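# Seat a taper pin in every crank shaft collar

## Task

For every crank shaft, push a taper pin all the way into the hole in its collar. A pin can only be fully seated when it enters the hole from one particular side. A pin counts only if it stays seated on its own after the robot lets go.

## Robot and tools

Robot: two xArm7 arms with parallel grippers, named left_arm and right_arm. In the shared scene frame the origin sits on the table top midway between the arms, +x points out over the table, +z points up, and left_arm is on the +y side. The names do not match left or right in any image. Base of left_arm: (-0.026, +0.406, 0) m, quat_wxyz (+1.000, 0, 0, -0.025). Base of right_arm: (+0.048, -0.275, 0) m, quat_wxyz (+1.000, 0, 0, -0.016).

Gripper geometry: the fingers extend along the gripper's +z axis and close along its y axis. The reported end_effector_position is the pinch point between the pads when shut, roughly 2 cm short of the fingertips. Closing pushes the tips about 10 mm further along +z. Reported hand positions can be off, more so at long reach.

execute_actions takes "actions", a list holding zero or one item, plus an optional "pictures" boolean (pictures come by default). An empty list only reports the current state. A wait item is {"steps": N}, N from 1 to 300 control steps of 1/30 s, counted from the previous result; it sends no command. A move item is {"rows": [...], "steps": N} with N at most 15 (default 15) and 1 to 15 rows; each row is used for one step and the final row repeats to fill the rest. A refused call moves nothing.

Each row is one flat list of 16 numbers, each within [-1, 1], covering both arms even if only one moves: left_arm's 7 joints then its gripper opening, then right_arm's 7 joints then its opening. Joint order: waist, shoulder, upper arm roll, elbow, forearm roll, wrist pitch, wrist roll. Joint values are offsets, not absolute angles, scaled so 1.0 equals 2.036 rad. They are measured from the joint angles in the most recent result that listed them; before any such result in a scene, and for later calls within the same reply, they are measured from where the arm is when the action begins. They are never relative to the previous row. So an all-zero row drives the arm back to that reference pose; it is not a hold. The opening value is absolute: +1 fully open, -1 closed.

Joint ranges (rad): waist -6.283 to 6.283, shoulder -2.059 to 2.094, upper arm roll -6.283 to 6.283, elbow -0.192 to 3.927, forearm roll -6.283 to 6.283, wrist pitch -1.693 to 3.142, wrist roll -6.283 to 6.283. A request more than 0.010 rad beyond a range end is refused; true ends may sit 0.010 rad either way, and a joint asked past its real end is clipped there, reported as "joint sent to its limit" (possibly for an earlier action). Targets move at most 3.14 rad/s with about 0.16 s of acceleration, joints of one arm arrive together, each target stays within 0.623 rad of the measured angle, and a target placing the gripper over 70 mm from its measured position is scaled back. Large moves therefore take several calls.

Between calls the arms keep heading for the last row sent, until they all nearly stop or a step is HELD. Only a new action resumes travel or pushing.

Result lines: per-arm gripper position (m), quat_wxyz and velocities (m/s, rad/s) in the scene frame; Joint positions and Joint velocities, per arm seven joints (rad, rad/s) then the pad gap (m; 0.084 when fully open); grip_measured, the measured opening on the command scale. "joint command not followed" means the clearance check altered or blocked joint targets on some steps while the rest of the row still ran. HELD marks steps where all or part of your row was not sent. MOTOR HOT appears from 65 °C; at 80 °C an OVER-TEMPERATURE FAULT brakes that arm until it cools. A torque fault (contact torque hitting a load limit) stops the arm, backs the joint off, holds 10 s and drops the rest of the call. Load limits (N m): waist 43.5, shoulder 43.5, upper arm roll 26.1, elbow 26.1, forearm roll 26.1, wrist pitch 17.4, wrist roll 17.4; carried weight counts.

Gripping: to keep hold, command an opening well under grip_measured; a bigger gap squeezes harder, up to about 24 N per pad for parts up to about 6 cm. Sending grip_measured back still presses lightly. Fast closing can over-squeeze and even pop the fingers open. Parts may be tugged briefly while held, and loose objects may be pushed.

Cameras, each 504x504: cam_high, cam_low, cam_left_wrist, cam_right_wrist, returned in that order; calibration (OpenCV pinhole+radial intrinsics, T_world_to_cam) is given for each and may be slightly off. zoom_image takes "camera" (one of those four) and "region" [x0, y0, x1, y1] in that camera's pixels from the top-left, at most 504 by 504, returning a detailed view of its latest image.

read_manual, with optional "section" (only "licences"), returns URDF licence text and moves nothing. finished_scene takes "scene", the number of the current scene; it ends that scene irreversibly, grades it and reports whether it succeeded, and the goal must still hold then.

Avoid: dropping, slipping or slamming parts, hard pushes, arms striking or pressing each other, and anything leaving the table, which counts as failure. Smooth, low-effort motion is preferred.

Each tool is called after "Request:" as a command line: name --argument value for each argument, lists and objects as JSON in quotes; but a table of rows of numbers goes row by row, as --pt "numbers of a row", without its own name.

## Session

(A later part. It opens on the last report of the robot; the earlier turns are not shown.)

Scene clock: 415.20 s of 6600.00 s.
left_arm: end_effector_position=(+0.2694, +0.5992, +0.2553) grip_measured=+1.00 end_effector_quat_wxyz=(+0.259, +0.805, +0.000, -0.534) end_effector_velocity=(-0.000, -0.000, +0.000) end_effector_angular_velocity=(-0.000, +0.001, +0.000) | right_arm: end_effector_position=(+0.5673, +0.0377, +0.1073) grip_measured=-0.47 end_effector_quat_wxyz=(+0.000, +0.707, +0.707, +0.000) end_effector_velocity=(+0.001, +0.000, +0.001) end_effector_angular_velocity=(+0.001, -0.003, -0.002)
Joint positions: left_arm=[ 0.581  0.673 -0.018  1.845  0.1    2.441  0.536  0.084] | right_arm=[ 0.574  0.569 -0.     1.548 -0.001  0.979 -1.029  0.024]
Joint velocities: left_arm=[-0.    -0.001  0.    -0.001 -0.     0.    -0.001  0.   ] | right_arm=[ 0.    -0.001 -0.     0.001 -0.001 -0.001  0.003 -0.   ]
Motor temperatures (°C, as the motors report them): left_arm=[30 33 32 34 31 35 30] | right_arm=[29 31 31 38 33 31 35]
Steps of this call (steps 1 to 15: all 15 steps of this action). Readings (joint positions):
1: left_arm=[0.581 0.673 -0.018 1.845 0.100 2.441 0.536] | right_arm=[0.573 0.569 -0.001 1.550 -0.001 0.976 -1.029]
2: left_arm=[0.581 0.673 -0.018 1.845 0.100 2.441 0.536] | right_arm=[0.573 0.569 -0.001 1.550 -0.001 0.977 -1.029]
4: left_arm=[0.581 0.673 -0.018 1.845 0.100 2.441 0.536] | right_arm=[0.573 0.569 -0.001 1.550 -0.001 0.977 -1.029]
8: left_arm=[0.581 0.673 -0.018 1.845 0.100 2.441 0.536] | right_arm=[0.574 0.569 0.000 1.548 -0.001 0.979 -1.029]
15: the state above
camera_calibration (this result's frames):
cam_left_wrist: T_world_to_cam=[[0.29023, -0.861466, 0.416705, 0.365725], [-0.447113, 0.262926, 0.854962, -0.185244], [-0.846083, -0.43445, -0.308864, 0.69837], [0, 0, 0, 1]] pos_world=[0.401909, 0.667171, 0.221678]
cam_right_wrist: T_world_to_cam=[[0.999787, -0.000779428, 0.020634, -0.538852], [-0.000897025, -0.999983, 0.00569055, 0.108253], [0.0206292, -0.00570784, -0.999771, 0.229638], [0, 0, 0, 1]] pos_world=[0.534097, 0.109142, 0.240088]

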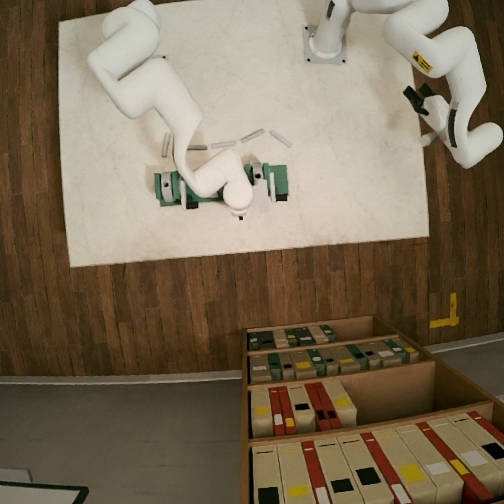

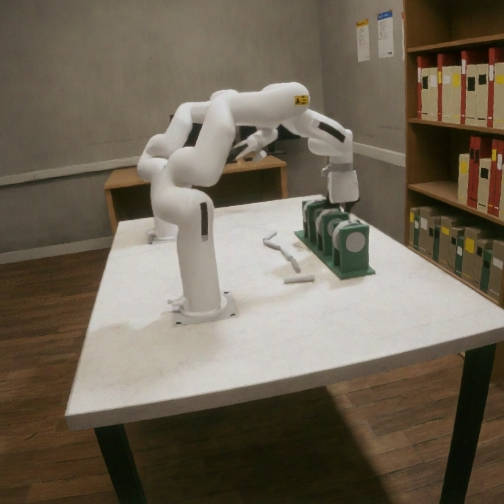

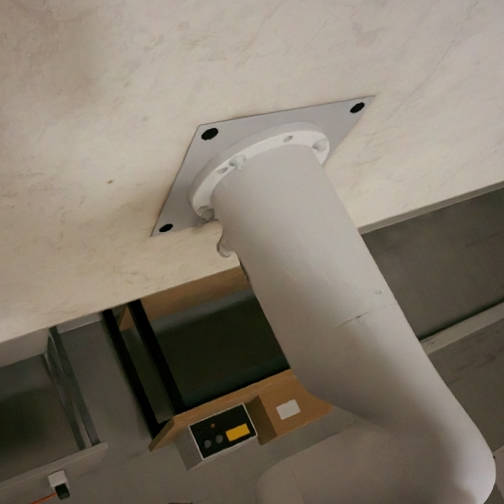

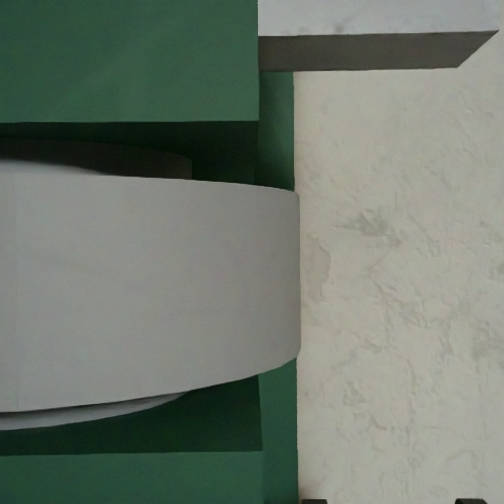

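Request:
execute_actions --actions '[{"rows": [[0,0,0,0,0,0,0,1, 0.0017,-0.0190,0,0.0048,0,0.0238,0.0018,-0.55]], "steps": 15}]' --pictures false

Request:
execute_actions --actions '[{"rows": [[0,0,0,0,0,0,0,1, 0.0053,-0.0288,0,-0.0139,0,0.0148,0.0053,-0.55]], "steps": 15}]' --pictures false

Request:
execute_actions --actions '[{"rows": [[0,0,0,0,0,0,0,1, 0.0084,-0.0340,0,-0.0285,0,0.0055,0.0084,-0.55]], "steps": 15}]' --pictures false

Request:
execute_actions --actions '[{"rows": [[0,0,0,0,0,0,0,1, 0.0109,-0.0351,0,-0.0391,0,-0.0040,0.0109,-0.55]], "steps": 15}]'

Request:
zoom_image --camera "cam_low" --region '[260, 150, 400, 290]'

Scene clock: 447.33 s of 6600.00 s.
left_arm: end_effector_position=(+0.2694, +0.5992, +0.2553) grip_measured=+1.00 end_effector_quat_wxyz=(+0.259, +0.805, +0.000, -0.534) end_effector_velocity=(+0.000, +0.000, -0.000) end_effector_angular_velocity=(+0.000, -0.001, -0.000) | right_arm: end_effector_position=(+0.5643, +0.0375, +0.1306) grip_measured=-0.47 end_effector_quat_wxyz=(+0.001, +0.707, +0.707, +0.000) end_effector_velocity=(-0.001, -0.000, +0.003) end_effector_angular_velocity=(+0.000, +0.001, -0.001)
Joint positions: left_arm=[ 0.581  0.673 -0.018  1.845  0.1    2.441  0.536  0.084] | right_arm=[ 0.577  0.531 -0.001  1.558 -0.001  1.026 -1.025  0.024]
Joint velocities: left_arm=[ 0.    -0.    -0.    -0.     0.    -0.001  0.     0.   ] | right_arm=[-0.    -0.005  0.001  0.001  0.     0.006  0.001  0.   ]
Motor temperatures (°C, as the motors report them): left_arm=[30 33 32 34 31 35 30] | right_arm=[29 32 31 44 33 34 35]
Steps of this call (steps 1 to 15: the robot went on to your last target; steps 16 to 90: nothing new was sent; then 28.63 s passed at rest; steps 91 to 105: all 15 steps of this action). Readings (joint positions):
91: left_arm=[0.581 0.673 -0.018 1.845 0.100 2.441 0.536] | right_arm=[0.573 0.568 -0.001 1.551 -0.001 0.980 -1.029]
92: left_arm=[0.581 0.673 -0.018 1.845 0.100 2.441 0.536] | right_arm=[0.574 0.566 -0.001 1.551 -0.001 0.984 -1.028]
94: left_arm=[0.581 0.673 -0.018 1.845 0.100 2.441 0.536] | right_arm=[0.575 0.548 -0.001 1.556 -0.001 1.006 -1.027]
98: left_arm=[0.581 0.673 -0.018 1.845 0.100 2.441 0.536] | right_arm=[0.576 0.533 -0.001 1.558 -0.001 1.023 -1.026]
105: the state above

Scene clock: 447.83 s of 6600.00 s.
left_arm: end_effector_position=(+0.2694, +0.5992, +0.2553) grip_measured=+1.00 end_effector_quat_wxyz=(+0.259, +0.805, +0.000, -0.534) end_effector_velocity=(-0.000, -0.000, -0.000) end_effector_angular_velocity=(-0.001, +0.002, -0.000) | right_arm: end_effector_position=(+0.5526, +0.0374, +0.1517) grip_measured=-0.47 end_effector_quat_wxyz=(+0.001, +0.707, +0.707, +0.001) end_effector_velocity=(-0.002, -0.000, +0.001) end_effector_angular_velocity=(-0.001, +0.002, -0.000)
Joint positions: left_arm=[ 0.581  0.673 -0.018  1.845  0.1    2.441  0.536  0.084] | right_arm=[ 0.587  0.473 -0.001  1.531 -0.001  1.055 -1.015  0.024]
Joint velocities: left_arm=[-0.     0.001  0.    -0.001  0.     0.    -0.    -0.   ] | right_arm=[ 0.001 -0.005  0.    -0.003  0.     0.004  0.001  0.   ]
Motor temperatures (°C, as the motors report them): left_arm=[30 33 32 34 31 35 30] | right_arm=[29 32 31 44 33 34 35]
Steps of this call (steps 1 to 15: all 15 steps of this action). Readings (joint positions):
1: left_arm=[0.581 0.673 -0.018 1.845 0.100 2.441 0.536] | right_arm=[0.577 0.531 -0.001 1.558 -0.001 1.027 -1.025]
2: left_arm=[0.581 0.673 -0.018 1.845 0.100 2.441 0.536] | right_arm=[0.578 0.526 -0.001 1.555 -0.001 1.028 -1.024]
4: left_arm=[0.581 0.673 -0.018 1.845 0.100 2.441 0.536] | right_arm=[0.582 0.499 -0.002 1.544 -0.001 1.041 -1.019]
8: left_arm=[0.581 0.673 -0.018 1.845 0.100 2.441 0.536] | right_arm=[0.586 0.477 -0.001 1.533 -0.001 1.054 -1.016]
15: the state above

Scene clock: 448.33 s of 6600.00 s.
left_arm: end_effector_position=(+0.2694, +0.5992, +0.2553) grip_measured=+1.00 end_effector_quat_wxyz=(+0.259, +0.805, +0.000, -0.534) end_effector_velocity=(+0.000, -0.000, +0.001) end_effector_angular_velocity=(+0.000, -0.003, -0.000) | right_arm: end_effector_position=(+0.5347, +0.0374, +0.1675) grip_measured=-0.47 end_effector_quat_wxyz=(+0.001, +0.708, +0.707, +0.001) end_effector_velocity=(-0.003, +0.000, -0.000) end_effector_angular_velocity=(-0.002, +0.005, +0.001)
Joint positions: left_arm=[ 0.581  0.673 -0.018  1.845  0.1    2.441  0.536  0.084] | right_arm=[ 0.604  0.405 -0.001  1.474 -0.001  1.066 -0.998  0.024]
Joint velocities: left_arm=[-0.    -0.001 -0.     0.001 -0.001 -0.     0.    -0.   ] | right_arm=[ 0.002 -0.004  0.001 -0.006  0.001  0.004  0.002  0.   ]
Motor temperatures (°C, as the motors report them): left_arm=[30 33 32 34 31 35 30] | right_arm=[29 32 31 44 33 34 35]
Steps of this call (steps 1 to 15: all 15 steps of this action). Readings (joint positions):
1: left_arm=[0.581 0.673 -0.018 1.845 0.100 2.441 0.536] | right_arm=[0.587 0.473 -0.001 1.530 -0.001 1.056 -1.014]
2: left_arm=[0.581 0.673 -0.018 1.845 0.100 2.441 0.536] | right_arm=[0.588 0.468 -0.001 1.525 -0.001 1.055 -1.013]
4: left_arm=[0.581 0.673 -0.018 1.845 0.100 2.441 0.536] | right_arm=[0.596 0.437 -0.002 1.501 -0.001 1.060 -1.006]
8: left_arm=[0.581 0.673 -0.018 1.845 0.100 2.441 0.536] | right_arm=[0.603 0.409 -0.001 1.478 -0.001 1.066 -0.999]
15: the state above

Scene clock: 448.83 s of 6600.00 s.
left_arm: end_effector_position=(+0.2694, +0.5992, +0.2553) grip_measured=+1.00 end_effector_quat_wxyz=(+0.259, +0.805, +0.000, -0.534) end_effector_velocity=(+0.000, +0.000, +0.000) end_effector_angular_velocity=(+0.001, -0.001, +0.000) | right_arm: end_effector_position=(+0.5128, +0.0374, +0.1763) grip_measured=-0.47 end_effector_quat_wxyz=(+0.001, +0.708, +0.706, +0.002) end_effector_velocity=(-0.002, -0.000, +0.001) end_effector_angular_velocity=(-0.000, +0.000, -0.001)
Joint positions: left_arm=[ 0.581  0.673 -0.018  1.845  0.1    2.441  0.536  0.084] | right_arm=[ 0.625  0.334 -0.002  1.396 -0.001  1.057 -0.976  0.024]
Joint velocities: left_arm=[-0.     0.    -0.     0.002 -0.     0.    -0.001  0.   ] | right_arm=[ 0.002 -0.006 -0.001 -0.006  0.     0.001  0.003  0.   ]
Motor temperatures (°C, as the motors report them): left_arm=[30 33 32 34 31 35 30] | right_arm=[29 32 31 44 33 34 35]
Steps of this call (steps 1 to 15: all 15 steps of this action). Readings (joint positions):
1: left_arm=[0.581 0.673 -0.018 1.845 0.100 2.441 0.536] | right_arm=[0.604 0.404 -0.002 1.473 -0.001 1.066 -0.997]
2: left_arm=[0.581 0.673 -0.018 1.845 0.100 2.441 0.536] | right_arm=[0.605 0.400 -0.002 1.467 -0.001 1.064 -0.996]
4: left_arm=[0.581 0.673 -0.018 1.845 0.100 2.441 0.536] | right_arm=[0.614 0.369 -0.002 1.435 -0.001 1.060 -0.986]
8: left_arm=[0.581 0.673 -0.018 1.845 0.100 2.441 0.536] | right_arm=[0.624 0.339 -0.002 1.402 -0.001 1.058 -0.978]
15: the state above
camera_calibration (this result's frames):
cam_left_wrist: T_world_to_cam=[[0.29023, -0.861466, 0.416706, 0.365724], [-0.447113, 0.262926, 0.854962, -0.185244], [-0.846083, -0.43445, -0.308864, 0.69837], [0, 0, 0, 1]] pos_world=[0.401909, 0.667171, 0.221678]
cam_right_wrist: T_world_to_cam=[[0.999687, -0.00363028, 0.0247579, -0.486358], [-0.00373484, -0.999984, 0.00417828, 0.10924], [0.0247424, -0.00426944, -0.999685, 0.297568], [0, 0, 0, 1]] pos_world=[0.479251, 0.108743, 0.309059]

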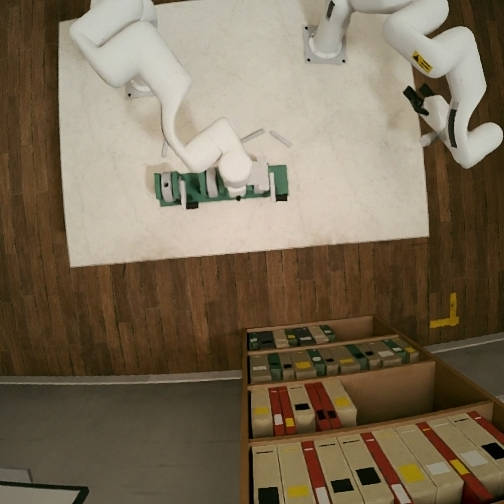

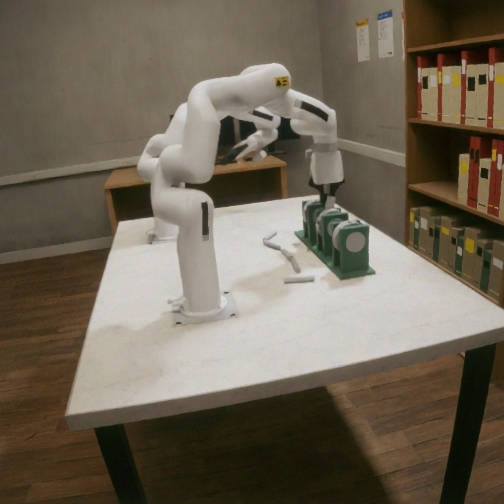

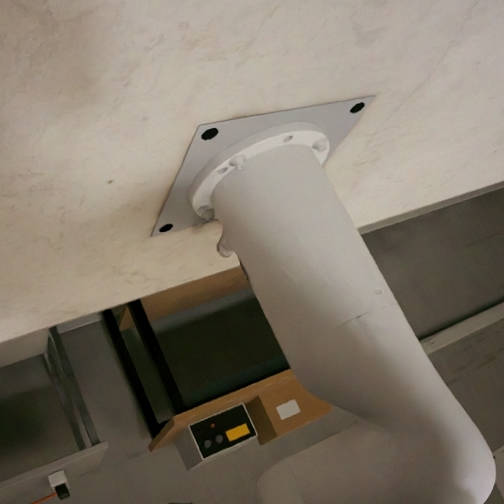

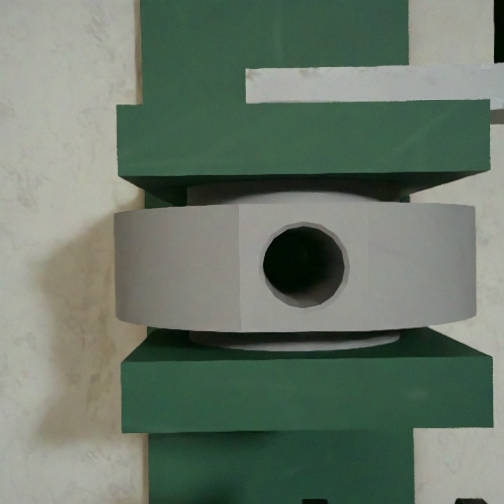

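Region (260, 150, 400, 290) of cam_low's 504x504 image, scaled by 3.600, with more detail than that image has.

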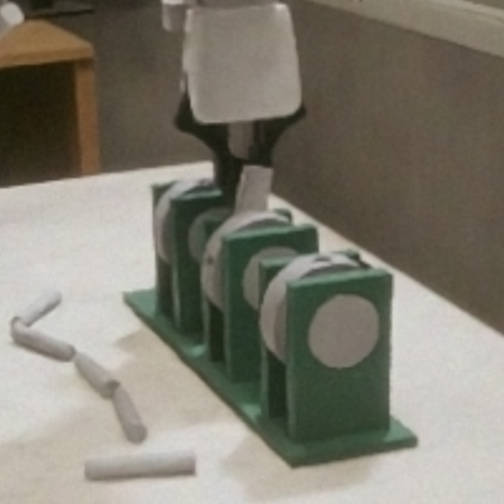

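Request:
execute_actions --actions '[{"rows": [[0,0,0,0,0,0,0,1, 0.0137,-0.0334,0,-0.0472,0,-0.0113,0.0128,-0.55]], "steps": 15}]' --pictures false

Request:
execute_actions --actions '[{"rows": [[0,0,0,0,0,0,0,1, 0.0125,-0.0242,0,-0.0453,0,-0.0211,0.0125,-0.55]], "steps": 15}]' --pictures false

Request:
execute_actions --actions '[{"rows": [[0,0,0,0,0,0,0,1, 0.0109,-0.0128,0,-0.0408,0,-0.0279,0.0109,-0.55]], "steps": 15}]' --pictures false

Request:
execute_actions --actions '[{"rows": [[0,0,0,0,0,0,0,1, 0.0075,0.0008,0,-0.0315,0,-0.0324,0.0075,-0.55]], "steps": 15}]' --pictures false

Scene clock: 458.63 s of 6600.00 s.
left_arm: end_effector_position=(+0.2694, +0.5992, +0.2553) grip_measured=+1.00 end_effector_quat_wxyz=(+0.259, +0.805, +0.000, -0.534) end_effector_velocity=(+0.000, +0.000, -0.000) end_effector_angular_velocity=(+0.000, +0.001, +0.000) | right_arm: end_effector_position=(+0.4865, +0.0375, +0.1765) grip_measured=-0.47 end_effector_quat_wxyz=(+0.001, +0.707, +0.707, +0.001) end_effector_velocity=(-0.003, +0.001, -0.001) end_effector_angular_velocity=(-0.001, +0.002, +0.001)
Joint positions: left_arm=[ 0.581  0.673 -0.018  1.845  0.1    2.441  0.536  0.084] | right_arm=[ 0.653  0.266 -0.002  1.301 -0.001  1.034 -0.95   0.024]
Joint velocities: left_arm=[-0.     0.001  0.     0.001 -0.     0.    -0.001 -0.   ] | right_arm=[ 0.003 -0.005  0.002 -0.009  0.    -0.002  0.003  0.   ]
Motor temperatures (°C, as the motors report them): left_arm=[30 33 32 34 31 35 30] | right_arm=[29 32 31 42 33 33 35]
Steps of this call (steps 1 to 15: the robot went on to your last target; steps 16 to 90: nothing new was sent; then 6.30 s passed at rest; steps 91 to 105: all 15 steps of this action). Readings (joint positions):
91: left_arm=[0.581 0.673 -0.018 1.845 0.100 2.441 0.536] | right_arm=[0.626 0.333 -0.002 1.394 -0.001 1.057 -0.975]
92: left_arm=[0.581 0.673 -0.018 1.845 0.100 2.441 0.536] | right_arm=[0.628 0.329 -0.002 1.388 -0.001 1.055 -0.974]
94: left_arm=[0.581 0.673 -0.018 1.845 0.100 2.441 0.536] | right_arm=[0.638 0.302 -0.003 1.352 -0.001 1.045 -0.963]
98: left_arm=[0.581 0.673 -0.018 1.845 0.100 2.441 0.536] | right_arm=[0.651 0.271 -0.002 1.310 -0.001 1.038 -0.952]
105: the state above

Scene clock: 459.13 s of 6600.00 s.
left_arm: end_effector_position=(+0.2694, +0.5992, +0.2553) grip_measured=+1.00 end_effector_quat_wxyz=(+0.259, +0.805, +0.000, -0.534) end_effector_velocity=(-0.000, -0.000, -0.000) end_effector_angular_velocity=(-0.001, +0.003, +0.001) | right_arm: end_effector_position=(+0.4642, +0.0377, +0.1690) grip_measured=-0.47 end_effector_quat_wxyz=(+0.001, +0.707, +0.707, +0.001) end_effector_velocity=(-0.002, +0.001, -0.002) end_effector_angular_velocity=(+0.000, +0.000, +0.000)
Joint positions: left_arm=[ 0.581  0.673 -0.018  1.845  0.1    2.441  0.536  0.084] | right_arm=[ 0.678  0.216 -0.002  1.211 -0.001  0.992 -0.925  0.024]
Joint velocities: left_arm=[-0.     0.001 -0.    -0.001 -0.     0.    -0.001  0.   ] | right_arm=[ 0.003 -0.     0.001 -0.007 -0.    -0.006  0.003 -0.   ]
Motor temperatures (°C, as the motors report them): left_arm=[30 33 32 34 31 35 30] | right_arm=[29 32 31 42 33 33 35]
Steps of this call (steps 1 to 15: all 15 steps of this action). Readings (joint positions):
1: left_arm=[0.581 0.673 -0.018 1.845 0.100 2.441 0.536] | right_arm=[0.653 0.265 -0.002 1.301 -0.001 1.034 -0.950]
2: left_arm=[0.581 0.673 -0.018 1.845 0.100 2.441 0.536] | right_arm=[0.655 0.262 -0.003 1.295 -0.001 1.030 -0.948]
4: left_arm=[0.581 0.673 -0.018 1.845 0.100 2.441 0.536] | right_arm=[0.664 0.241 -0.003 1.260 -0.001 1.012 -0.938]
8: left_arm=[0.581 0.673 -0.018 1.845 0.100 2.441 0.536] | right_arm=[0.677 0.219 -0.001 1.217 -0.001 0.999 -0.927]
15: the state above

Scene clock: 459.63 s of 6600.00 s.
left_arm: end_effector_position=(+0.2694, +0.5992, +0.2553) grip_measured=+1.00 end_effector_quat_wxyz=(+0.259, +0.805, +0.000, -0.534) end_effector_velocity=(+0.000, -0.000, +0.000) end_effector_angular_velocity=(-0.001, -0.000, -0.000) | right_arm: end_effector_position=(+0.4440, +0.0378, +0.1518) grip_measured=-0.47 end_effector_quat_wxyz=(+0.000, +0.707, +0.707, -0.001) end_effector_velocity=(+0.013, +0.000, +0.016) end_effector_angular_velocity=(+0.023, -0.038, -0.012)
Joint positions: left_arm=[ 0.581  0.673 -0.018  1.845  0.1    2.441  0.536  0.084] | right_arm=[ 0.701  0.192 -0.001  1.126 -0.001  0.937 -0.903  0.024]
Joint velocities: left_arm=[-0.     0.001 -0.     0.002 -0.     0.001  0.001 -0.   ] | right_arm=[-0.004 -0.018 -0.01   0.015 -0.005 -0.011  0.001  0.   ]
Motor temperatures (°C, as the motors report them): left_arm=[30 33 32 34 31 35 30] | right_arm=[29 32 31 42 33 33 35]
Steps of this call (steps 1 to 15: all 15 steps of this action). Readings (joint positions):
1: left_arm=[0.581 0.673 -0.018 1.845 0.100 2.441 0.536] | right_arm=[0.678 0.216 -0.002 1.210 -0.001 0.991 -0.924]
2: left_arm=[0.581 0.673 -0.018 1.845 0.100 2.441 0.536] | right_arm=[0.680 0.214 -0.003 1.205 -0.001 0.987 -0.923]
4: left_arm=[0.581 0.673 -0.018 1.845 0.100 2.441 0.536] | right_arm=[0.688 0.201 -0.004 1.172 -0.001 0.963 -0.913]
8: left_arm=[0.581 0.673 -0.018 1.845 0.100 2.441 0.536] | right_arm=[0.700 0.195 0.001 1.129 -0.000 0.944 -0.904]
15: the state above

Scene clock: 460.13 s of 6600.00 s.
left_arm: end_effector_position=(+0.2694, +0.5992, +0.2553) grip_measured=+1.00 end_effector_quat_wxyz=(+0.259, +0.805, +0.000, -0.534) end_effector_velocity=(-0.000, +0.000, +0.000) end_effector_angular_velocity=(+0.001, -0.000, -0.000) | right_arm: end_effector_position=(+0.4324, +0.0377, +0.1306) grip_measured=-0.47 end_effector_quat_wxyz=(+0.000, +0.707, +0.707, -0.001) end_effector_velocity=(+0.000, -0.000, +0.001) end_effector_angular_velocity=(+0.002, -0.003, -0.002)
Joint positions: left_arm=[ 0.581  0.673 -0.018  1.845  0.1    2.441  0.536  0.084] | right_arm=[ 0.716  0.194 -0.001  1.063 -0.001  0.87  -0.888  0.024]
Joint velocities: left_arm=[-0.    -0.001  0.    -0.     0.     0.    -0.     0.   ] | right_arm=[ 0.001 -0.004 -0.002 -0.003 -0.    -0.003  0.001  0.   ]
Motor temperatures (°C, as the motors report them): left_arm=[30 33 32 34 31 35 30] | right_arm=[29 31 31 42 33 33 35]
Steps of this call (steps 1 to 15: all 15 steps of this action). Readings (joint positions):
1: left_arm=[0.581 0.673 -0.018 1.845 0.100 2.441 0.536] | right_arm=[0.701 0.191 -0.001 1.126 -0.001 0.936 -0.902]
2: left_arm=[0.581 0.673 -0.018 1.845 0.100 2.441 0.536] | right_arm=[0.702 0.190 -0.002 1.122 -0.001 0.930 -0.901]
4: left_arm=[0.581 0.673 -0.018 1.845 0.100 2.441 0.536] | right_arm=[0.708 0.189 -0.004 1.096 -0.001 0.900 -0.894]
8: left_arm=[0.581 0.673 -0.018 1.845 0.100 2.441 0.536] | right_arm=[0.715 0.196 -0.001 1.066 -0.001 0.874 -0.889]
15: the state above

Final step to 180°: absolute target (.7212,.2251,1.0222,.7971,-.8816).

Request:
execute_actions --actions '[{"rows": [[0,0,0,0,0,0,0,1, 0.0026,0.0153,0,-0.0200,0,-0.0358,0.0031,-0.55]], "steps": 15}]'

Request:
zoom_image --camera "cam_low" --region '[260, 150, 400, 290]'

Scene clock: 464.23 s of 6600.00 s.
left_arm: end_effector_position=(+0.2694, +0.5992, +0.2553) grip_measured=+1.00 end_effector_quat_wxyz=(+0.259, +0.805, +0.000, -0.534) end_effector_velocity=(+0.000, -0.000, -0.000) end_effector_angular_velocity=(-0.000, +0.001, +0.000) | right_arm: end_effector_position=(+0.4267, +0.0379, +0.1050) grip_measured=-0.47 end_effector_quat_wxyz=(-0.000, +0.707, +0.708, -0.002) end_effector_velocity=(+0.001, -0.001, -0.002) end_effector_angular_velocity=(+0.002, -0.003, -0.002)
Joint positions: left_arm=[ 0.581  0.673 -0.018  1.845  0.1    2.441  0.536  0.084] | right_arm=[ 0.722  0.225  0.     1.021 -0.     0.799 -0.881  0.024]
Joint velocities: left_arm=[-0.  0.  0.  0. -0.  0. -0. -0.] | right_arm=[-0.001  0.003 -0.002 -0.002 -0.    -0.008 -0.    -0.   ]
Motor temperatures (°C, as the motors report them): left_arm=[30 33 32 34 31 35 30] | right_arm=[29 31 31 41 33 33 35]
Steps of this call (steps 1 to 15: the robot went on to your last target; steps 16 to 90: nothing new was sent; then 0.60 s passed at rest; steps 91 to 105: all 15 steps of this action). Readings (joint positions):
91: left_arm=[0.581 0.673 -0.018 1.845 0.100 2.441 0.536] | right_arm=[0.716 0.193 -0.001 1.062 -0.001 0.871 -0.887]
92: left_arm=[0.581 0.673 -0.018 1.845 0.100 2.441 0.536] | right_arm=[0.717 0.194 -0.001 1.059 -0.000 0.865 -0.887]
94: left_arm=[0.581 0.673 -0.018 1.845 0.100 2.441 0.536] | right_arm=[0.719 0.205 0.000 1.040 0.000 0.838 -0.884]
98: left_arm=[0.581 0.673 -0.018 1.845 0.100 2.441 0.536] | right_arm=[0.722 0.224 0.001 1.024 -0.000 0.806 -0.882]
105: the state above
camera_calibration (this result's frames):
cam_left_wrist: T_world_to_cam=[[0.29023, -0.861465, 0.416706, 0.365724], [-0.447113, 0.262927, 0.854962, -0.185245], [-0.846083, -0.43445, -0.308863, 0.69837], [0, 0, 0, 1]] pos_world=[0.401909, 0.667171, 0.221678]
cam_right_wrist: T_world_to_cam=[[0.999841, 0.0000140941, 0.0178121, -0.397984], [-0.000120018, -0.999972, 0.00752816, 0.107781], [0.0178117, -0.0075291, -0.999813, 0.231528], [0, 0, 0, 1]] pos_world=[0.393809, 0.109526, 0.237763]

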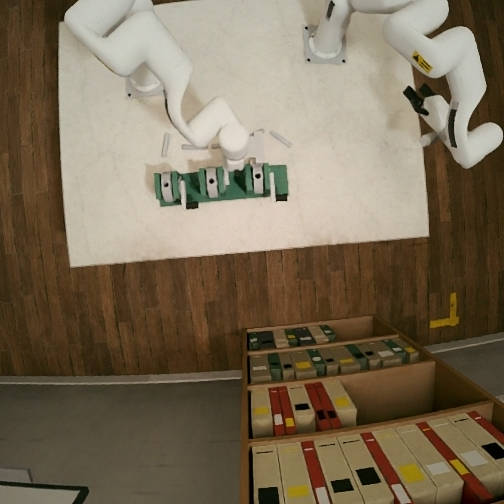

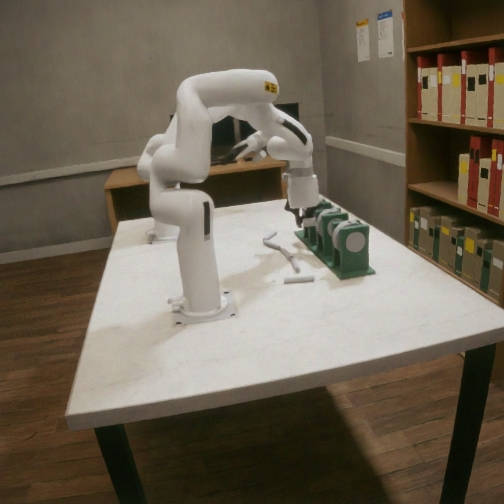

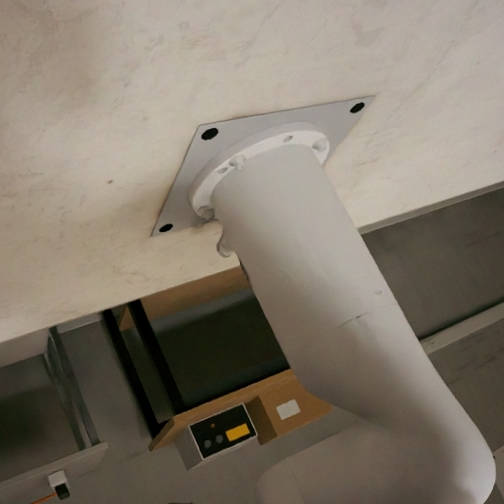

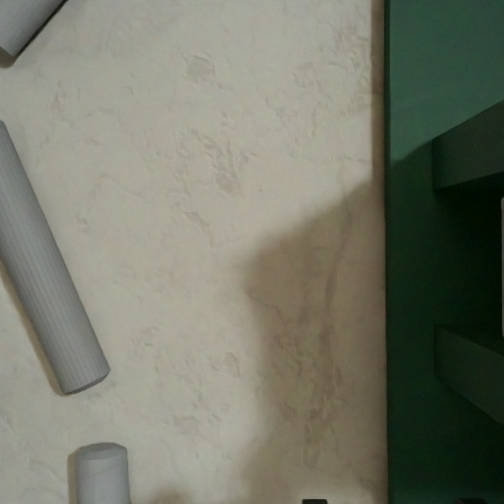

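Region (260, 150, 400, 290) of cam_low's 504x504 image, scaled by 3.600, with more detail than that image has.

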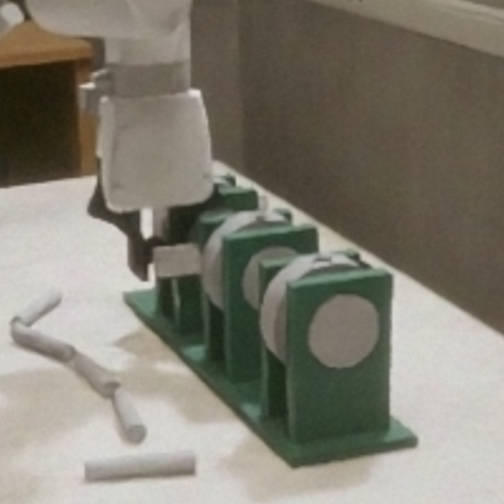

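Request:
execute_actions --actions '[{"rows": [[0,0,0,0,0,0,0,1, 0,0,0,0,0,0,0,-0.2],[0,0,0,0,0,0,0,1, 0,0,0,0,0,0,0,0.0],[0,0,0,0,0,0,0,1, 0,0,0,0,0,0,0,0.2],[0,0,0,0,0,0,0,1, 0,0,0,0,0,0,0,0.2],[0,0,0,0,0,0,0,1, 0,-0.0643,0,0.0618,0,0.1246,0,0.2]], "steps": 15}]' --pictures false

Request:
execute_actions --actions '[{"rows": [[0,0,0,0,0,0,0,1, -0.0643,-0.0073,0,-0.0089,0.7715,-0.5155,0.7318,0.2]], "steps": 15}]' --pictures false

Request:
execute_actions --actions '[{"steps": 15}]'

Scene clock: 514.30 s of 6600.00 s.
left_arm: end_effector_position=(+0.2694, +0.5992, +0.2553) grip_measured=+1.00 end_effector_quat_wxyz=(+0.259, +0.805, +0.000, -0.534) end_effector_velocity=(-0.000, +0.000, +0.000) end_effector_angular_velocity=(-0.001, +0.000, -0.000) | right_arm: end_effector_position=(+0.4308, +0.0403, +0.1986) grip_measured=+0.19 end_effector_quat_wxyz=(+0.001, +0.707, +0.707, +0.007) end_effector_velocity=(-0.045, -0.029, +0.004) end_effector_angular_velocity=(-0.115, +0.143, +0.012)
Joint positions: left_arm=[ 0.581  0.673 -0.018  1.845  0.1    2.441  0.536  0.084] | right_arm=[ 0.721  0.098 -0.001  1.144 -0.     1.033 -0.881  0.052]
Joint velocities: left_arm=[ 0.    -0.     0.     0.     0.001  0.001  0.001 -0.   ] | right_arm=[ 0.005 -0.041  0.008  0.004  0.001  0.229 -0.001 -0.   ]
Motor temperatures (°C, as the motors report them): left_arm=[30 34 32 35 31 35 30] | right_arm=[29 31 31 42 33 34 35]
Steps of this call (steps 1 to 15: the robot went on to your last target; steps 16 to 90: nothing new was sent; then 46.57 s passed at rest; steps 91 to 105: all 15 steps of this action). Readings (joint positions):
91: left_arm=[0.581 0.673 -0.018 1.845 0.100 2.441 0.536] | right_arm=[0.721 0.226 -0.002 1.022 -0.001 0.796 -0.881]
92: left_arm=[0.581 0.673 -0.018 1.845 0.100 2.441 0.536] | right_arm=[0.720 0.225 -0.004 1.025 -0.002 0.794 -0.881]
94: left_arm=[0.581 0.673 -0.018 1.845 0.100 2.441 0.536] | right_arm=[0.718 0.224 -0.008 1.029 -0.002 0.793 -0.881]
98: left_arm=[0.581 0.673 -0.018 1.845 0.100 2.441 0.536] | right_arm=[0.719 0.201 -0.004 1.048 -0.002 0.854 -0.881]
105: the state above

Scene clock: 514.80 s of 6600.00 s.
left_arm: end_effector_position=(+0.2694, +0.5992, +0.2553) grip_measured=+1.00 end_effector_quat_wxyz=(+0.259, +0.805, +0.000, -0.534) end_effector_velocity=(-0.000, -0.000, -0.000) end_effector_angular_velocity=(-0.001, +0.002, +0.000) | right_arm: end_effector_position=(+0.5591, +0.0911, +0.2993) grip_measured=+0.19 end_effector_quat_wxyz=(-0.266, +0.920, +0.133, +0.256) end_effector_velocity=(+0.329, -0.120, +0.280) end_effector_angular_velocity=(+2.334, +0.658, -3.184)
Joint positions: left_arm=[ 0.581  0.673 -0.018  1.845  0.1    2.441  0.536  0.084] | right_arm=[ 0.627  0.087 -0.001  1.132  0.659  0.397 -0.222  0.052]
Joint velocities: left_arm=[ 0.     0.001 -0.    -0.     0.     0.001  0.     0.   ] | right_arm=[-0.134 -0.02   0.003 -0.013  1.834 -1.507  1.832 -0.   ]
Motor temperatures (°C, as the motors report them): left_arm=[30 34 32 35 31 35 30] | right_arm=[29 31 31 42 33 34 35]
Steps of this call (steps 1 to 15: all 15 steps of this action). Readings (joint positions):
1: left_arm=[0.581 0.673 -0.018 1.845 0.100 2.441 0.536] | right_arm=[0.721 0.097 -0.000 1.144 0.000 1.039 -0.881]
2: left_arm=[0.581 0.673 -0.018 1.845 0.100 2.441 0.536] | right_arm=[0.721 0.097 -0.000 1.143 0.006 1.037 -0.874]
4: left_arm=[0.581 0.673 -0.018 1.845 0.100 2.441 0.536] | right_arm=[0.712 0.097 0.001 1.140 0.053 0.992 -0.826]
8: left_arm=[0.581 0.673 -0.018 1.845 0.100 2.441 0.536] | right_arm=[0.671 0.093 -0.000 1.136 0.267 0.778 -0.614]
15: the state above

Scene clock: 515.30 s of 6600.00 s.
left_arm: end_effector_position=(+0.2694, +0.5992, +0.2553) grip_measured=+1.00 end_effector_quat_wxyz=(+0.259, +0.805, +0.000, -0.534) end_effector_velocity=(+0.000, +0.000, +0.000) end_effector_angular_velocity=(+0.000, -0.002, -0.000) | right_arm: end_effector_position=(+0.6228, -0.0069, +0.3238) grip_measured=+0.19 end_effector_quat_wxyz=(-0.485, +0.608, -0.618, +0.113) end_effector_velocity=(-0.002, -0.015, +0.000) end_effector_angular_velocity=(+0.271, +0.143, -0.249)
Joint positions: left_arm=[ 0.581  0.673 -0.018  1.845  0.1    2.441  0.536  0.084] | right_arm=[ 0.591  0.084  0.     1.126  1.55  -0.009  0.592  0.052]
Joint velocities: left_arm=[ 0.    -0.001 -0.     0.001  0.    -0.     0.001 -0.   ] | right_arm=[ 0.001 -0.006  0.009  0.014  0.211 -0.069  0.182  0.   ]
Motor temperatures (°C, as the motors report them): left_arm=[30 34 32 35 31 35 30] | right_arm=[29 31 31 42 33 34 35]
Steps of this call (steps 1 to 15: the robot went on to your last target). Readings (joint positions):
1: left_arm=[0.581 0.673 -0.018 1.845 0.100 2.441 0.536] | right_arm=[0.623 0.087 -0.001 1.131 0.723 0.347 -0.158]
2: left_arm=[0.581 0.673 -0.018 1.845 0.100 2.441 0.536] | right_arm=[0.619 0.086 -0.001 1.131 0.791 0.300 -0.090]
4: left_arm=[0.581 0.673 -0.018 1.845 0.100 2.441 0.536] | right_arm=[0.611 0.085 -0.001 1.130 0.943 0.211 0.062]
8: left_arm=[0.581 0.673 -0.018 1.845 0.100 2.441 0.536] | right_arm=[0.598 0.084 -0.002 1.127 1.300 0.070 0.387]
15: the state above
camera_calibration (this result's frames):
cam_left_wrist: T_world_to_cam=[[0.29023, -0.861466, 0.416706, 0.365724], [-0.447114, 0.262926, 0.854962, -0.185244], [-0.846083, -0.43445, -0.308864, 0.69837], [0, 0, 0, 1]] pos_world=[0.401909, 0.667171, 0.221678]
cam_right_wrist: T_world_to_cam=[[-0.657557, 0.226634, -0.718509, 0.674263], [-0.213832, 0.858325, 0.466427, 0.0587123], [0.722423, 0.460343, -0.515936, -0.14579], [0, 0, 0, 1]] pos_world=[0.561244, -0.136092, 0.381861]

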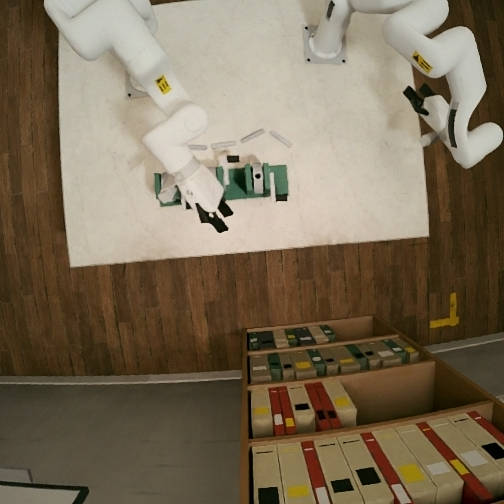

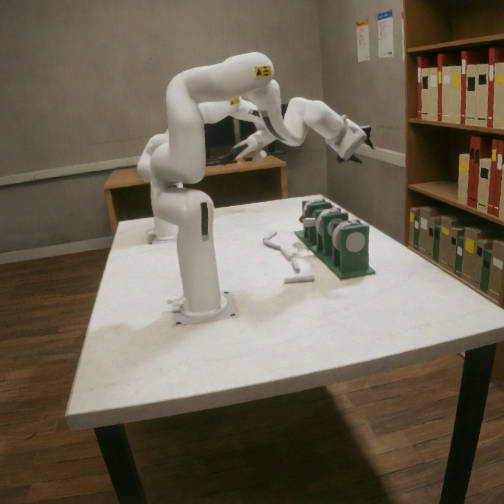

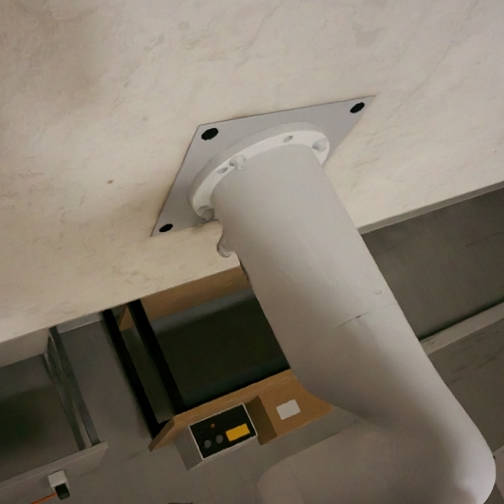

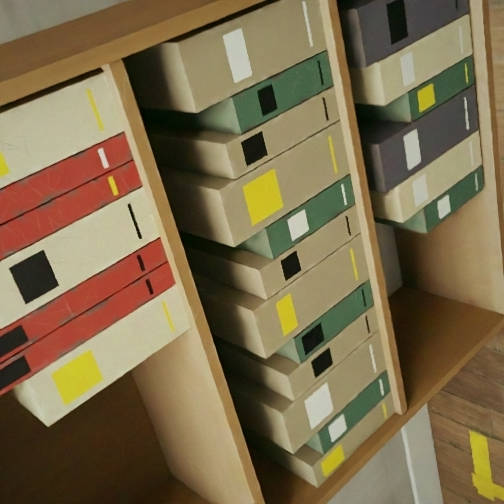

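Request:
execute_actions --actions '[{"rows": [[0,0,0,0,0,0,0,1, -0.0641,-0.0096,0,-0.0077,0.7817,-0.5093,0.7407,0.2]], "steps": 15}]' --pictures false

Request:
execute_actions --actions '[{"steps": 20}]'

Scene clock: 520.53 s of 6600.00 s.
left_arm: end_effector_position=(+0.2694, +0.5992, +0.2553) grip_measured=+1.00 end_effector_quat_wxyz=(+0.259, +0.805, +0.000, -0.534) end_effector_velocity=(-0.000, +0.000, -0.000) end_effector_angular_velocity=(-0.001, +0.000, -0.000) | right_arm: end_effector_position=(+0.5769, -0.1925, +0.2758) grip_measured=+0.19 end_effector_quat_wxyz=(+0.402, -0.045, +0.910, -0.090) end_effector_velocity=(-0.333, -0.301, -0.180) end_effector_angular_velocity=(+1.355, +0.730, -2.780)
Joint positions: left_arm=[ 0.581  0.673 -0.018  1.845  0.1    2.441  0.536  0.084] | right_arm=[ 0.509  0.071 -0.001  1.116  2.111 -0.555  1.15   0.052]
Joint velocities: left_arm=[-0.     0.     0.    -0.     0.     0.     0.001 -0.   ] | right_arm=[-0.129 -0.02   0.003 -0.018  1.441 -1.322  1.438  0.   ]
Motor temperatures (°C, as the motors report them): left_arm=[30 34 32 35 31 35 30] | right_arm=[29 31 31 41 33 33 35]
Steps of this call (steps 1 to 30: the robot went on to your last target; steps 31 to 90: nothing new was sent; then 1.73 s passed at rest; steps 91 to 105: all 15 steps of this action). Readings (joint positions):
91: left_arm=[0.581 0.673 -0.018 1.845 0.100 2.441 0.536] | right_arm=[0.590 0.083 -0.001 1.126 1.571 -0.017 0.609]
92: left_arm=[0.581 0.673 -0.018 1.845 0.100 2.441 0.536] | right_arm=[0.589 0.083 -0.000 1.126 1.577 -0.023 0.616]
94: left_arm=[0.581 0.673 -0.018 1.845 0.100 2.441 0.536] | right_arm=[0.581 0.082 0.003 1.126 1.625 -0.072 0.665]
98: left_arm=[0.581 0.673 -0.018 1.845 0.100 2.441 0.536] | right_arm=[0.548 0.077 -0.002 1.121 1.792 -0.239 0.831]
105: the state above

Scene clock: 521.20 s of 6600.00 s.
left_arm: end_effector_position=(+0.2694, +0.5992, +0.2553) grip_measured=+1.00 end_effector_quat_wxyz=(+0.259, +0.805, +0.000, -0.534) end_effector_velocity=(-0.000, -0.000, +0.000) end_effector_angular_velocity=(+0.001, +0.000, +0.000) | right_arm: end_effector_position=(+0.3533, -0.1415, +0.1996) grip_measured=+0.19 end_effector_quat_wxyz=(+0.012, +0.729, +0.684, +0.001) end_effector_velocity=(-0.047, +0.042, +0.007) end_effector_angular_velocity=(+0.169, +0.175, -0.394)
Joint positions: left_arm=[ 0.581  0.673 -0.018  1.845  0.1    2.441  0.536  0.084] | right_arm=[ 0.462  0.064  0.     1.111  3.117 -1.037  2.079  0.052]
Joint velocities: left_arm=[ 0.    -0.    -0.    -0.001  0.    -0.    -0.001  0.   ] | right_arm=[-0.016 -0.002 -0.01   0.001  0.262 -0.096  0.235 -0.   ]
Motor temperatures (°C, as the motors report them): left_arm=[30 34 32 35 31 35 30] | right_arm=[29 31 31 41 33 33 35]
Steps of this call (steps 1 to 20: the robot went on to your last target). Readings (joint positions):
1: left_arm=[0.581 0.673 -0.018 1.845 0.100 2.441 0.536] | right_arm=[0.504 0.070 -0.001 1.115 2.160 -0.599 1.199]
2: left_arm=[0.581 0.673 -0.018 1.845 0.100 2.441 0.536] | right_arm=[0.500 0.070 -0.001 1.115 2.211 -0.640 1.250]
4: left_arm=[0.581 0.673 -0.018 1.845 0.100 2.441 0.536] | right_arm=[0.493 0.069 -0.001 1.114 2.319 -0.716 1.358]
8: left_arm=[0.581 0.673 -0.018 1.845 0.100 2.441 0.536] | right_arm=[0.481 0.067 -0.000 1.112 2.552 -0.837 1.591]
20: the state above
camera_calibration (this result's frames):
cam_left_wrist: T_world_to_cam=[[0.29023, -0.861465, 0.416706, 0.365724], [-0.447113, 0.262927, 0.854962, -0.185245], [-0.846083, -0.43445, -0.308864, 0.69837], [0, 0, 0, 1]] pos_world=[0.401909, 0.667171, 0.221678]
cam_right_wrist: T_world_to_cam=[[0.997155, -0.0648349, 0.0384598, -0.338677], [-0.0656353, -0.997645, 0.0199275, -0.0512939], [0.0370772, -0.0223951, -0.999061, 0.317034], [0, 0, 0, 1]] pos_world=[0.322592, -0.0660311, 0.330784]

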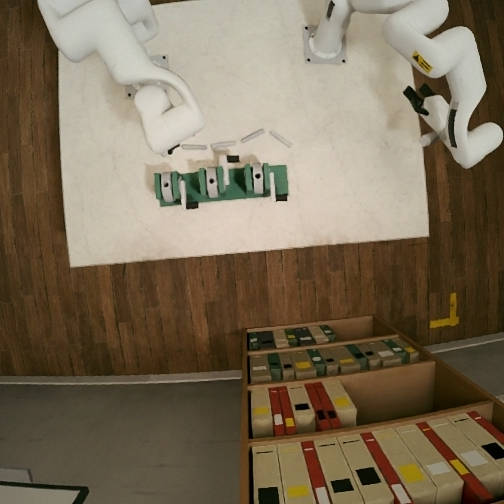

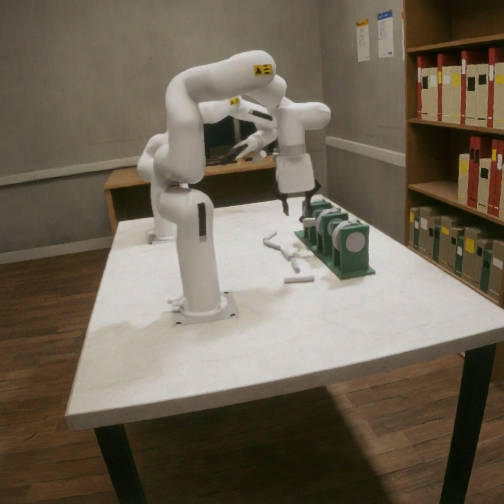

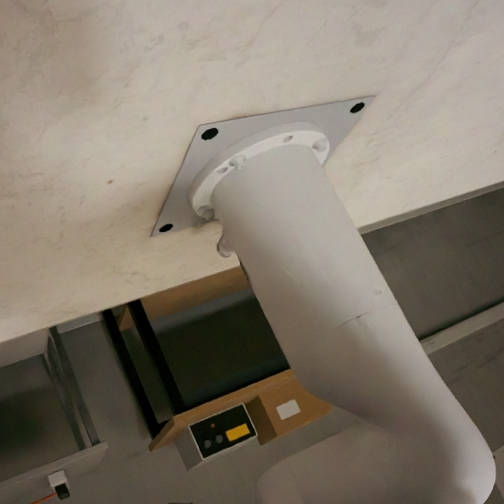

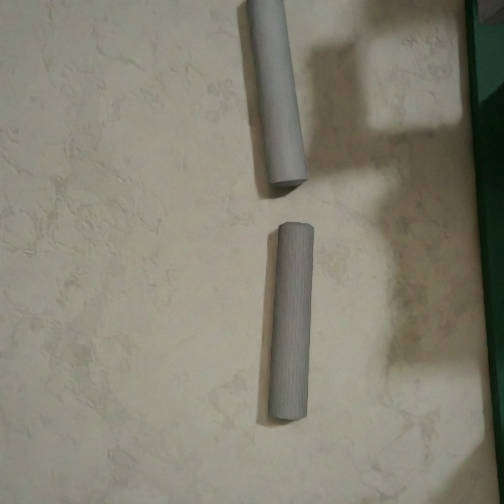

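Request:
execute_actions --actions '[]'

Request:
zoom_image --camera "cam_right_wrist" --region '[170, 0, 420, 450]'

Scene clock: 524.80 s of 6600.00 s.
left_arm: end_effector_position=(+0.2694, +0.5992, +0.2553) grip_measured=+1.00 end_effector_quat_wxyz=(+0.259, +0.805, +0.000, -0.534) end_effector_velocity=(-0.000, +0.000, +0.000) end_effector_angular_velocity=(-0.000, -0.001, -0.000) | right_arm: end_effector_position=(+0.3488, -0.1373, +0.2001) grip_measured=+0.19 end_effector_quat_wxyz=(+0.000, +0.741, +0.671, -0.000) end_effector_velocity=(-0.000, +0.001, -0.001) end_effector_angular_velocity=(-0.001, +0.002, +0.003)
Joint positions: left_arm=[ 0.581  0.673 -0.018  1.845  0.1    2.441  0.536  0.084] | right_arm=[ 0.461  0.064  0.     1.11   3.141 -1.046  2.1    0.052]
Joint velocities: left_arm=[-0.    -0.001 -0.     0.     0.     0.     0.001 -0.   ] | right_arm=[ 0.     0.002  0.002  0.     0.    -0.     0.    -0.   ]
Motor temperatures (°C, as the motors report them): left_arm=[30 34 32 35 31 35 30] | right_arm=[29 31 31 40 33 33 35]
Steps of this call (steps 1 to 30: the robot went on to your last target; steps 31 to 90: nothing new was sent; then 0.60 s passed at rest). Readings (joint positions):
1: left_arm=[0.581 0.673 -0.018 1.845 0.100 2.441 0.536] | right_arm=[0.462 0.064 0.000 1.111 3.124 -1.040 2.085]
2: left_arm=[0.581 0.673 -0.018 1.845 0.100 2.441 0.536] | right_arm=[0.461 0.064 -0.000 1.110 3.129 -1.042 2.090]
4: left_arm=[0.581 0.673 -0.018 1.845 0.100 2.441 0.536] | right_arm=[0.461 0.064 -0.000 1.110 3.134 -1.044 2.095]
8: left_arm=[0.581 0.673 -0.018 1.845 0.100 2.441 0.536] | right_arm=[0.461 0.064 -0.000 1.110 3.139 -1.046 2.098]
90: the state above
All arms were judged still, so your last target was given up. Only a new action makes them travel on or press farther. Fingers that are still opening or closing keep moving.
camera_calibration (this result's frames):
cam_left_wrist: T_world_to_cam=[[0.29023, -0.861466, 0.416706, 0.365724], [-0.447113, 0.262926, 0.854962, -0.185244], [-0.846083, -0.43445, -0.308864, 0.69837], [0, 0, 0, 1]] pos_world=[0.401909, 0.667171, 0.221678]
cam_right_wrist: T_world_to_cam=[[0.99478, -0.0999808, 0.0204347, -0.334297], [-0.100121, -0.994958, 0.00593649, -0.0322242], [0.0197381, -0.00795143, -0.999774, 0.325944], [0, 0, 0, 1]] pos_world=[0.322892, -0.0628933, 0.332893]

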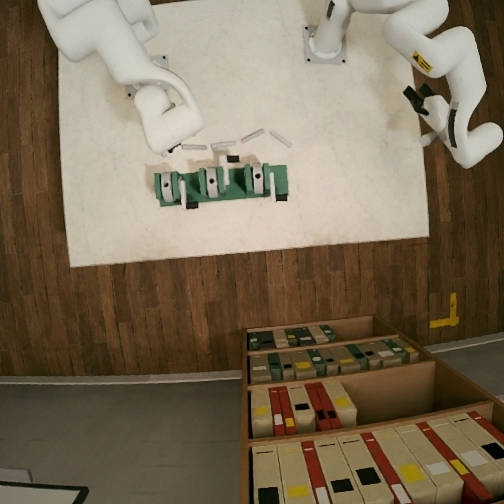

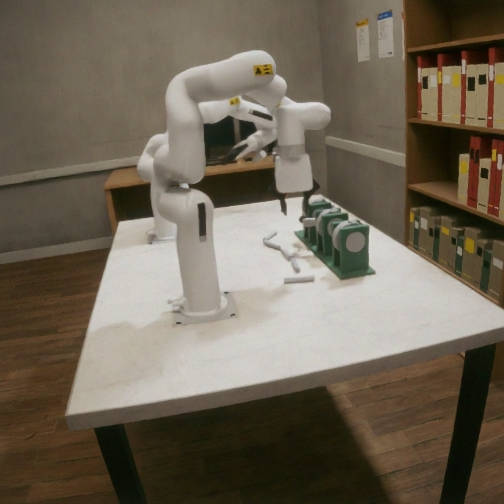

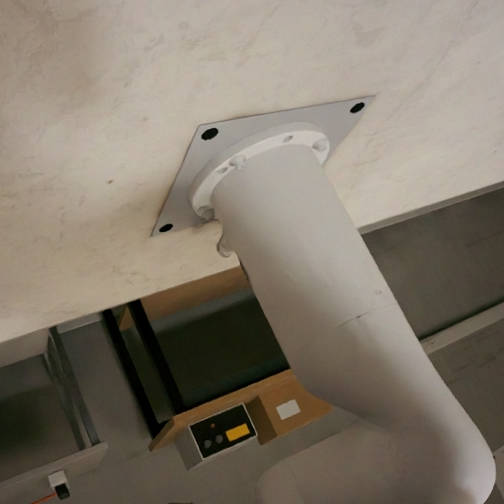

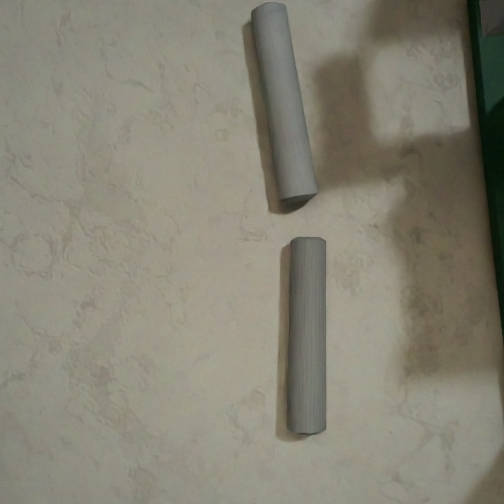

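Region (170, 0, 420, 450) of cam_right_wrist's 504x504 image, scaled by 1.120, with more detail than that image has.

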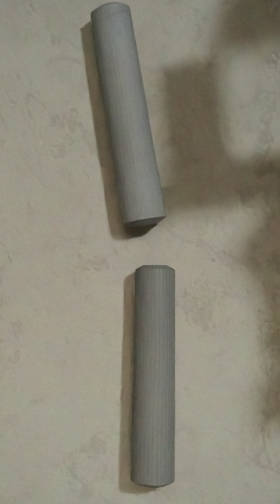

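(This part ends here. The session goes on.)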